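## Task

Get plate M06 seated (lying flat within the locators) on the nest where it currently rests, turned so that its well A1 is at the nest corner labelled A1. It must stay seated with nothing from the robot holding it, and the gripper must release it and back away at the end.

## Robot and tools

SCENE. Six nests, N1 to N6, each carry one plate (M06, M09, M60, M90, M66, M69), none of them seated yet. Only the ID labels tell which plate sits on which nest. A plate's well A1 is at its cut-off corner. Seated means lying flat inside the nest's locators. Any other plate that ends up shifted, rotated or tilted even slightly spoils the task. Letting the named plate drop a few millimetres when setting it down is fine; a big fall at any moment is not, and knocking anything off the table ends the scene.

ROBOT. One four-axis arm (SCARA type): a vertical lift, a shoulder, an elbow and a wrist yaw, carrying a single two-finger gripper that always stays level (it can turn about vertical but never tilt). The commanded point, end_effector_position, is midway between the two rubber pads, 2 to 3 cm behind the fingertips. In the gripper's own axes the fingers point along +x and open and close along y.

FRAMES. Results report poses in the scene frame: origin on the table top under the arm base, +z up, +y to the left when looking along +x. Motion commands, however, are offsets in the gripper's own axes.

execute_actions(actions). actions is a list of actions, run in order; an empty list just returns state and images. Each action is a table of 0 to 15 rows, one row per control step of 1/30 s; if shorter than 15 rows its final row repeats to fill the 15 steps (0.5 s per action). A row is 5 numbers, each in [-1, 1]: dx, dy, dz, rz, opening. dx, dy, dz, rz are an offset (not a pose) from the gripper's measured pose at the start of that action, in gripper axes; every row in the table is measured from that same start pose, not chained. For the first action of a call the start pose is the last pose reported in this scene. Scale: 1.0 = 0.6 m for dx, dy, dz and 180 degrees for rz; positive rz turns +x toward +y. opening is absolute: +1 fully open (0.140 m), -1 closed (pads still 0.066 m apart). A full close needs at least about 0.6 s. Each step the command is clipped to within 70 mm and 16 degrees of the measured pose, so a large offset may take several actions, and the arm only continues as far as the last clipped pose.

move(target, speed, blocking). target is one row of the same five numbers: an offset in gripper axes from the pose in the latest result that shows one, with the same scale, plus an absolute opening sent when the move starts. speed is the path's top speed in m/s, 0.002 to 0.5 (default 0.25); turning is capped at twice that value in rad/s. The straight path lasts 0.5 to 10 s and is cut off at 10 s. It does not slow for obstacles; the gripper lags, may stray and may exceed speed, especially with the arm almost straight. Faster moves and targets further beyond a contact hit and press harder. blocking=false returns after 0.5 s while the arm continues; then use wait(0) to poll, and call wait or stop before any new execute_actions or move. The result adds a move: line giving the ending (done, off_target, moving, held, fault), any limits (paced = sent pose was clipped; held = a check blocked some steps, after which the arm may surge), and the distance from target.

wait(seconds): 0 to 10 s, arm keeps its last command; returns early if a running move ends. stop(): brakes a running move (needs room; fingers keep moving). zoom_image(camera, region): camera "cam_wrist", region [x0, y0, x1, y1] in pixels of the 504x504 image, origin top-left, at most 504 by 504. finished_scene(scene): ends the current scene by its number; irreversible, and the goal must already hold.

RESULTS. State gives end_effector_position (m) and end_effector_quat_wxyz in the scene frame; the printed position can be slightly off, more at long reach. Joint positions: lift (m, 0 to 0.55), shoulder (rad, -2 to 2), elbow (rad, -2.8 to 2.8), wrist yaw (rad, -12.566 to 12.566), then pad gap (m). Keep the elbow at least 0.4 rad away from 0 or the arm may fold and fault. Hand target is the pose the controller is currently driving toward. grip_measured is the finger opening on the command scale. A pose unreachable line means the clearance check altered or blocked the command. MOTOR HOT appears from 85 °C; at 100 °C an OVER-TEMPERATURE FAULT brakes the arm until it cools. Holding loads heats motors, even while you are thinking, since the simulation runs on and holds your last command.

GRIPPING. Readings may be off by up to about 1 mm of opening, consistently within a scene. To hold, command an opening about 0.04 below grip_measured (less for a lighter grip). Pads push up to about 18 N each; a fast close can squeeze harder.

AVOID. Torque faults: if contact load reaches a joint's limit (lift 56.4 N, shoulder 8.46 N m, elbow 4.23 N m, wrist yaw 1.41 N m, held weight included) the arm halts for 10 s and the rest of the call is skipped. Because offsets come from the measured pose, repeating a small downward offset against something solid does not press harder, but against something that yields it goes deeper. Also avoid drops, slips, slams, hard hits and strong pushes, and disturbing neighbouring plates. Camera: cam_wrist, pinhole with radial distortion, fx = fy = 356.84, cx 251.803, cy 252.046, vertical field of view about 70.5 degrees.

Each tool is called as name([rows], argument=value, ...), one row to a line, values as JSON.

## Session

execute_actions(actions=[])

Scene clock: 0.00 s.
end_effector_position=(+0.4314, -0.2134, +0.2796) grip_measured=+0.98 end_effector_quat_wxyz=(+0.987, +0.000, +0.000, -0.162)
Joint positions: [ 0.275  0.049  0.815 -1.189  0.139]
Hand target: +0.431, -0.213, +0.280; +0.987, +0.000, +0.000, -0.162

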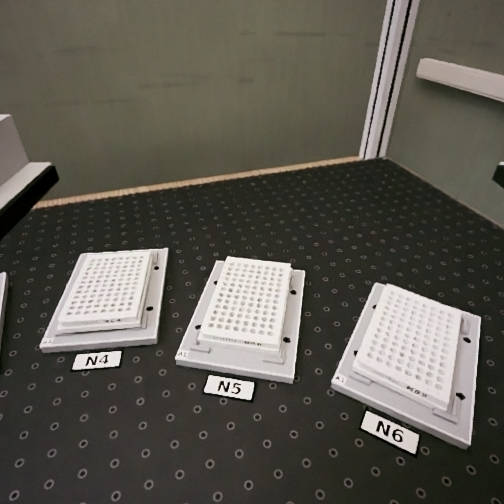

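zoom_image(camera="cam_wrist", region=[30,230,310,400])

zoom_image(camera="cam_wrist", region=[320,270,500,450])

move(target=[-0.03,0.4,-0.22,0.22,1])

Region (30, 230, 310, 400) of cam_wrist's 504x504 image, scaled by 1.800, with more detail than that image has; it fills the top 306 rows of this view, and the rest is white.

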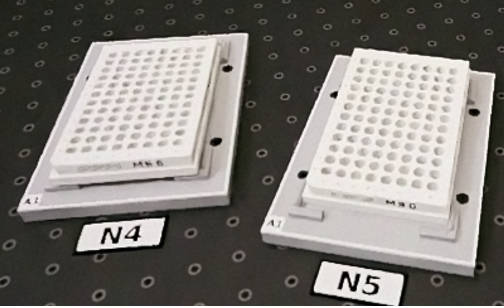

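Region (320, 270, 500, 450) of cam_wrist's 504x504 image, scaled by 2.800, with more detail than that image has.

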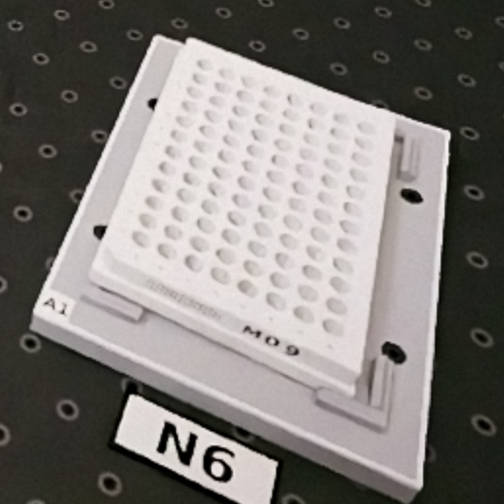

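Scene clock: 1.93 s.
end_effector_position=(+0.4908, +0.0200, +0.1475) grip_measured=+0.98 end_effector_quat_wxyz=(+0.983, +0.000, +0.000, +0.182)
Joint positions: [ 0.142  0.847  0.723 -1.203  0.139]
Hand target: +0.491, +0.020, +0.148; +0.983, +0.000, +0.000, +0.182
Off the commanded pose: 0.000 m, 0 deg.
move: done

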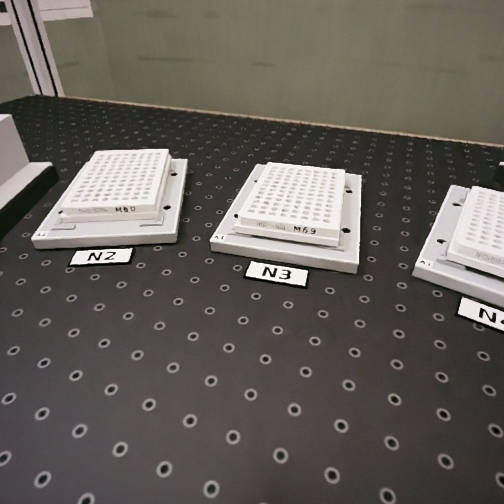

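move(target=[0.166,0.456,-0.1,0.133,0.3])

Scene clock: 3.60 s.
end_effector_position=(+0.4853, +0.3113, +0.0874) grip_measured=+0.30 end_effector_quat_wxyz=(+0.924, +0.000, +0.000, +0.383)
Joint positions: [ 0.082  1.639  1.219 -2.073  0.114]
Hand target: +0.485, +0.311, +0.087; +0.924, +0.000, +0.000, +0.382
Off the commanded pose: 0.000 m, 0 deg.
move: done

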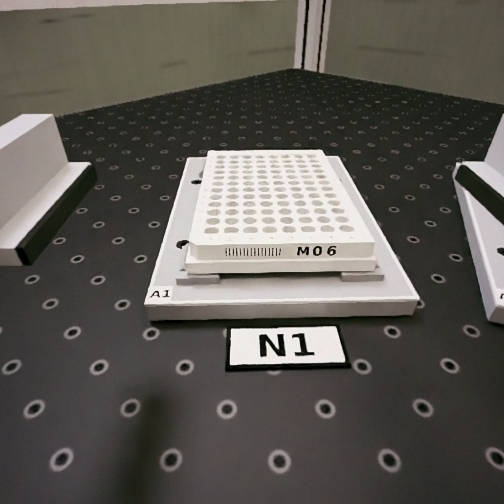

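move(target=[0.078,-0.005,-0.005,0.009,0.3])

move(target=[0.093,0,-0.084,0,0.3], speed=0.1)

move(target=[0,0,0,0,-0.56])

move(target=[0.004,0,0.001,0,-0.56], speed=0.006)

Scene clock: 4.57 s.
end_effector_position=(+0.5205, +0.3424, +0.0845) grip_measured=+0.30 end_effector_quat_wxyz=(+0.918, +0.000, +0.000, +0.396)
Joint positions: [ 0.079  1.526  1.452 -2.163  0.114]
Hand target: +0.520, +0.342, +0.084; +0.918, +0.000, +0.000, +0.396
Off the commanded pose: 0.000 m, 0 deg.
move: done

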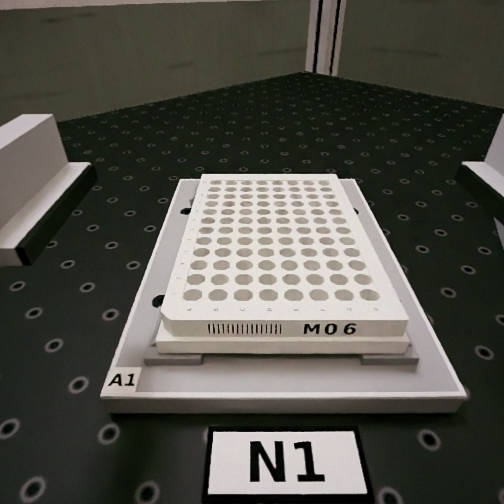

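Scene clock: 5.60 s.
end_effector_position=(+0.5587, +0.3830, +0.0340) grip_measured=+0.30 end_effector_quat_wxyz=(+0.918, +0.000, +0.000, +0.396)
Joint positions: [ 0.029  1.4    1.764 -2.349  0.114]
Hand target: +0.559, +0.383, +0.034; +0.918, +0.000, +0.000, +0.396
Off the commanded pose: 0.000 m, 0 deg.
move: done

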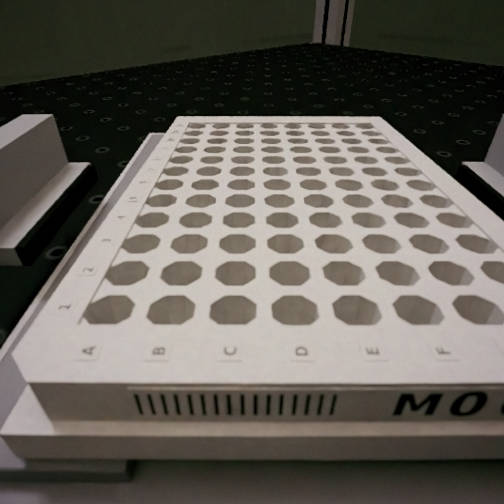

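Scene clock: 6.10 s.
end_effector_position=(+0.5596, +0.3818, +0.0340) grip_measured=-0.51 end_effector_quat_wxyz=(+0.919, +0.000, +0.000, +0.393)
Joint positions: [ 0.029  1.399  1.762 -2.352  0.084]
Hand target: +0.559, +0.383, +0.034; +0.918, +0.000, +0.000, +0.396
Off the commanded pose: 0.001 m, 0 deg.
move: done

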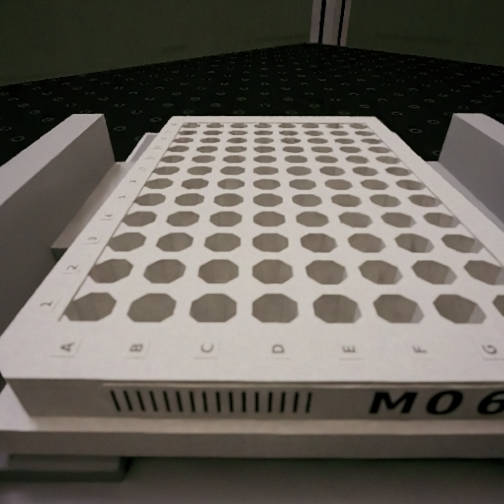

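Scene clock: 6.80 s.
end_effector_position=(+0.5612, +0.3834, +0.0345) grip_measured=-0.51 end_effector_quat_wxyz=(+0.919, +0.000, +0.000, +0.393)
Joint positions: [ 0.03   1.393  1.777 -2.361  0.084]
Hand target: +0.561, +0.384, +0.035; +0.919, +0.000, +0.000, +0.393
Off the commanded pose: 0.000 m, 0 deg.
move: done

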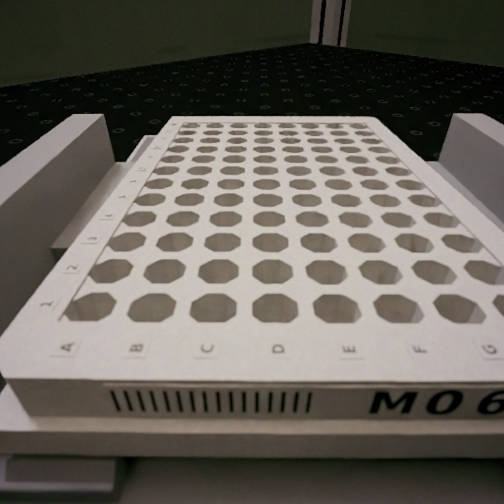

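move(target=[0.004,-0.0015,0,0.003,-0.56], speed=0.006)

move(target=[0,0,0,0,-0.4])

move(target=[-0.1,0,0.08,0,0.3], speed=0.1)

Scene clock: 7.93 s.
end_effector_position=(+0.5635, +0.3845, +0.0345) grip_measured=-0.51 end_effector_quat_wxyz=(+0.918, +0.000, +0.000, +0.397)
Joint positions: [ 0.03   1.381  1.792 -2.355  0.084]
Hand target: +0.564, +0.385, +0.035; +0.918, +0.000, +0.000, +0.398
Off the commanded pose: 0.000 m, 0 deg.
move: done

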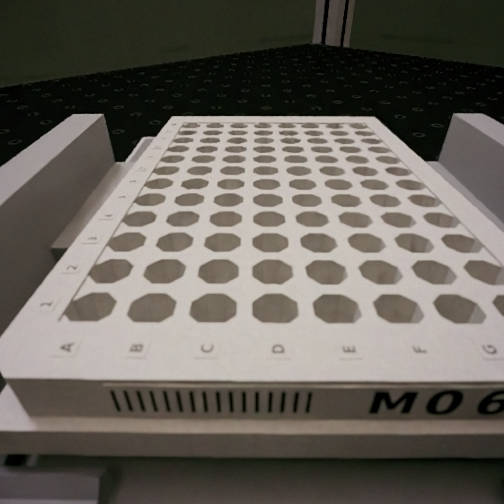

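Scene clock: 8.43 s.
end_effector_position=(+0.5635, +0.3845, +0.0345) grip_measured=-0.40 end_effector_quat_wxyz=(+0.918, +0.000, +0.000, +0.397)
Joint positions: [ 0.03   1.381  1.792 -2.355  0.088]
Hand target: +0.564, +0.385, +0.035; +0.918, +0.000, +0.000, +0.397
Off the commanded pose: 0.000 m, 0 deg.
move: done

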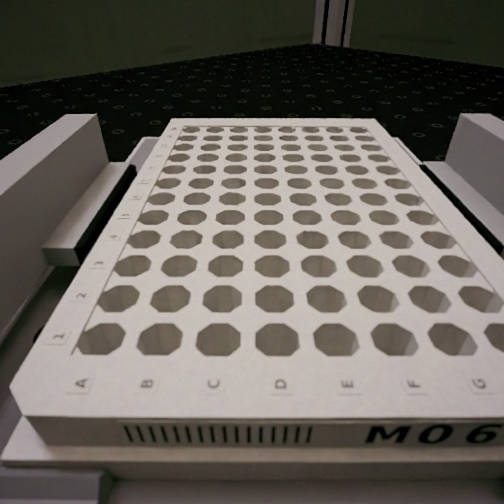

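Scene clock: 9.50 s.
end_effector_position=(+0.5226, +0.3406, +0.0826) grip_measured=+0.30 end_effector_quat_wxyz=(+0.918, +0.000, +0.000, +0.397)
Joint positions: [ 0.078  1.516  1.454 -2.153  0.114]
Hand target: +0.523, +0.341, +0.083; +0.918, +0.000, +0.000, +0.397
Off the commanded pose: 0.000 m, 0 deg.
move: done

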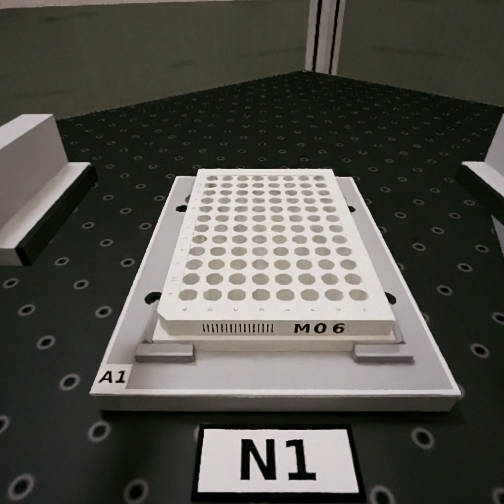

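finished_scene(scene=2)

The scene is finished: the task was done.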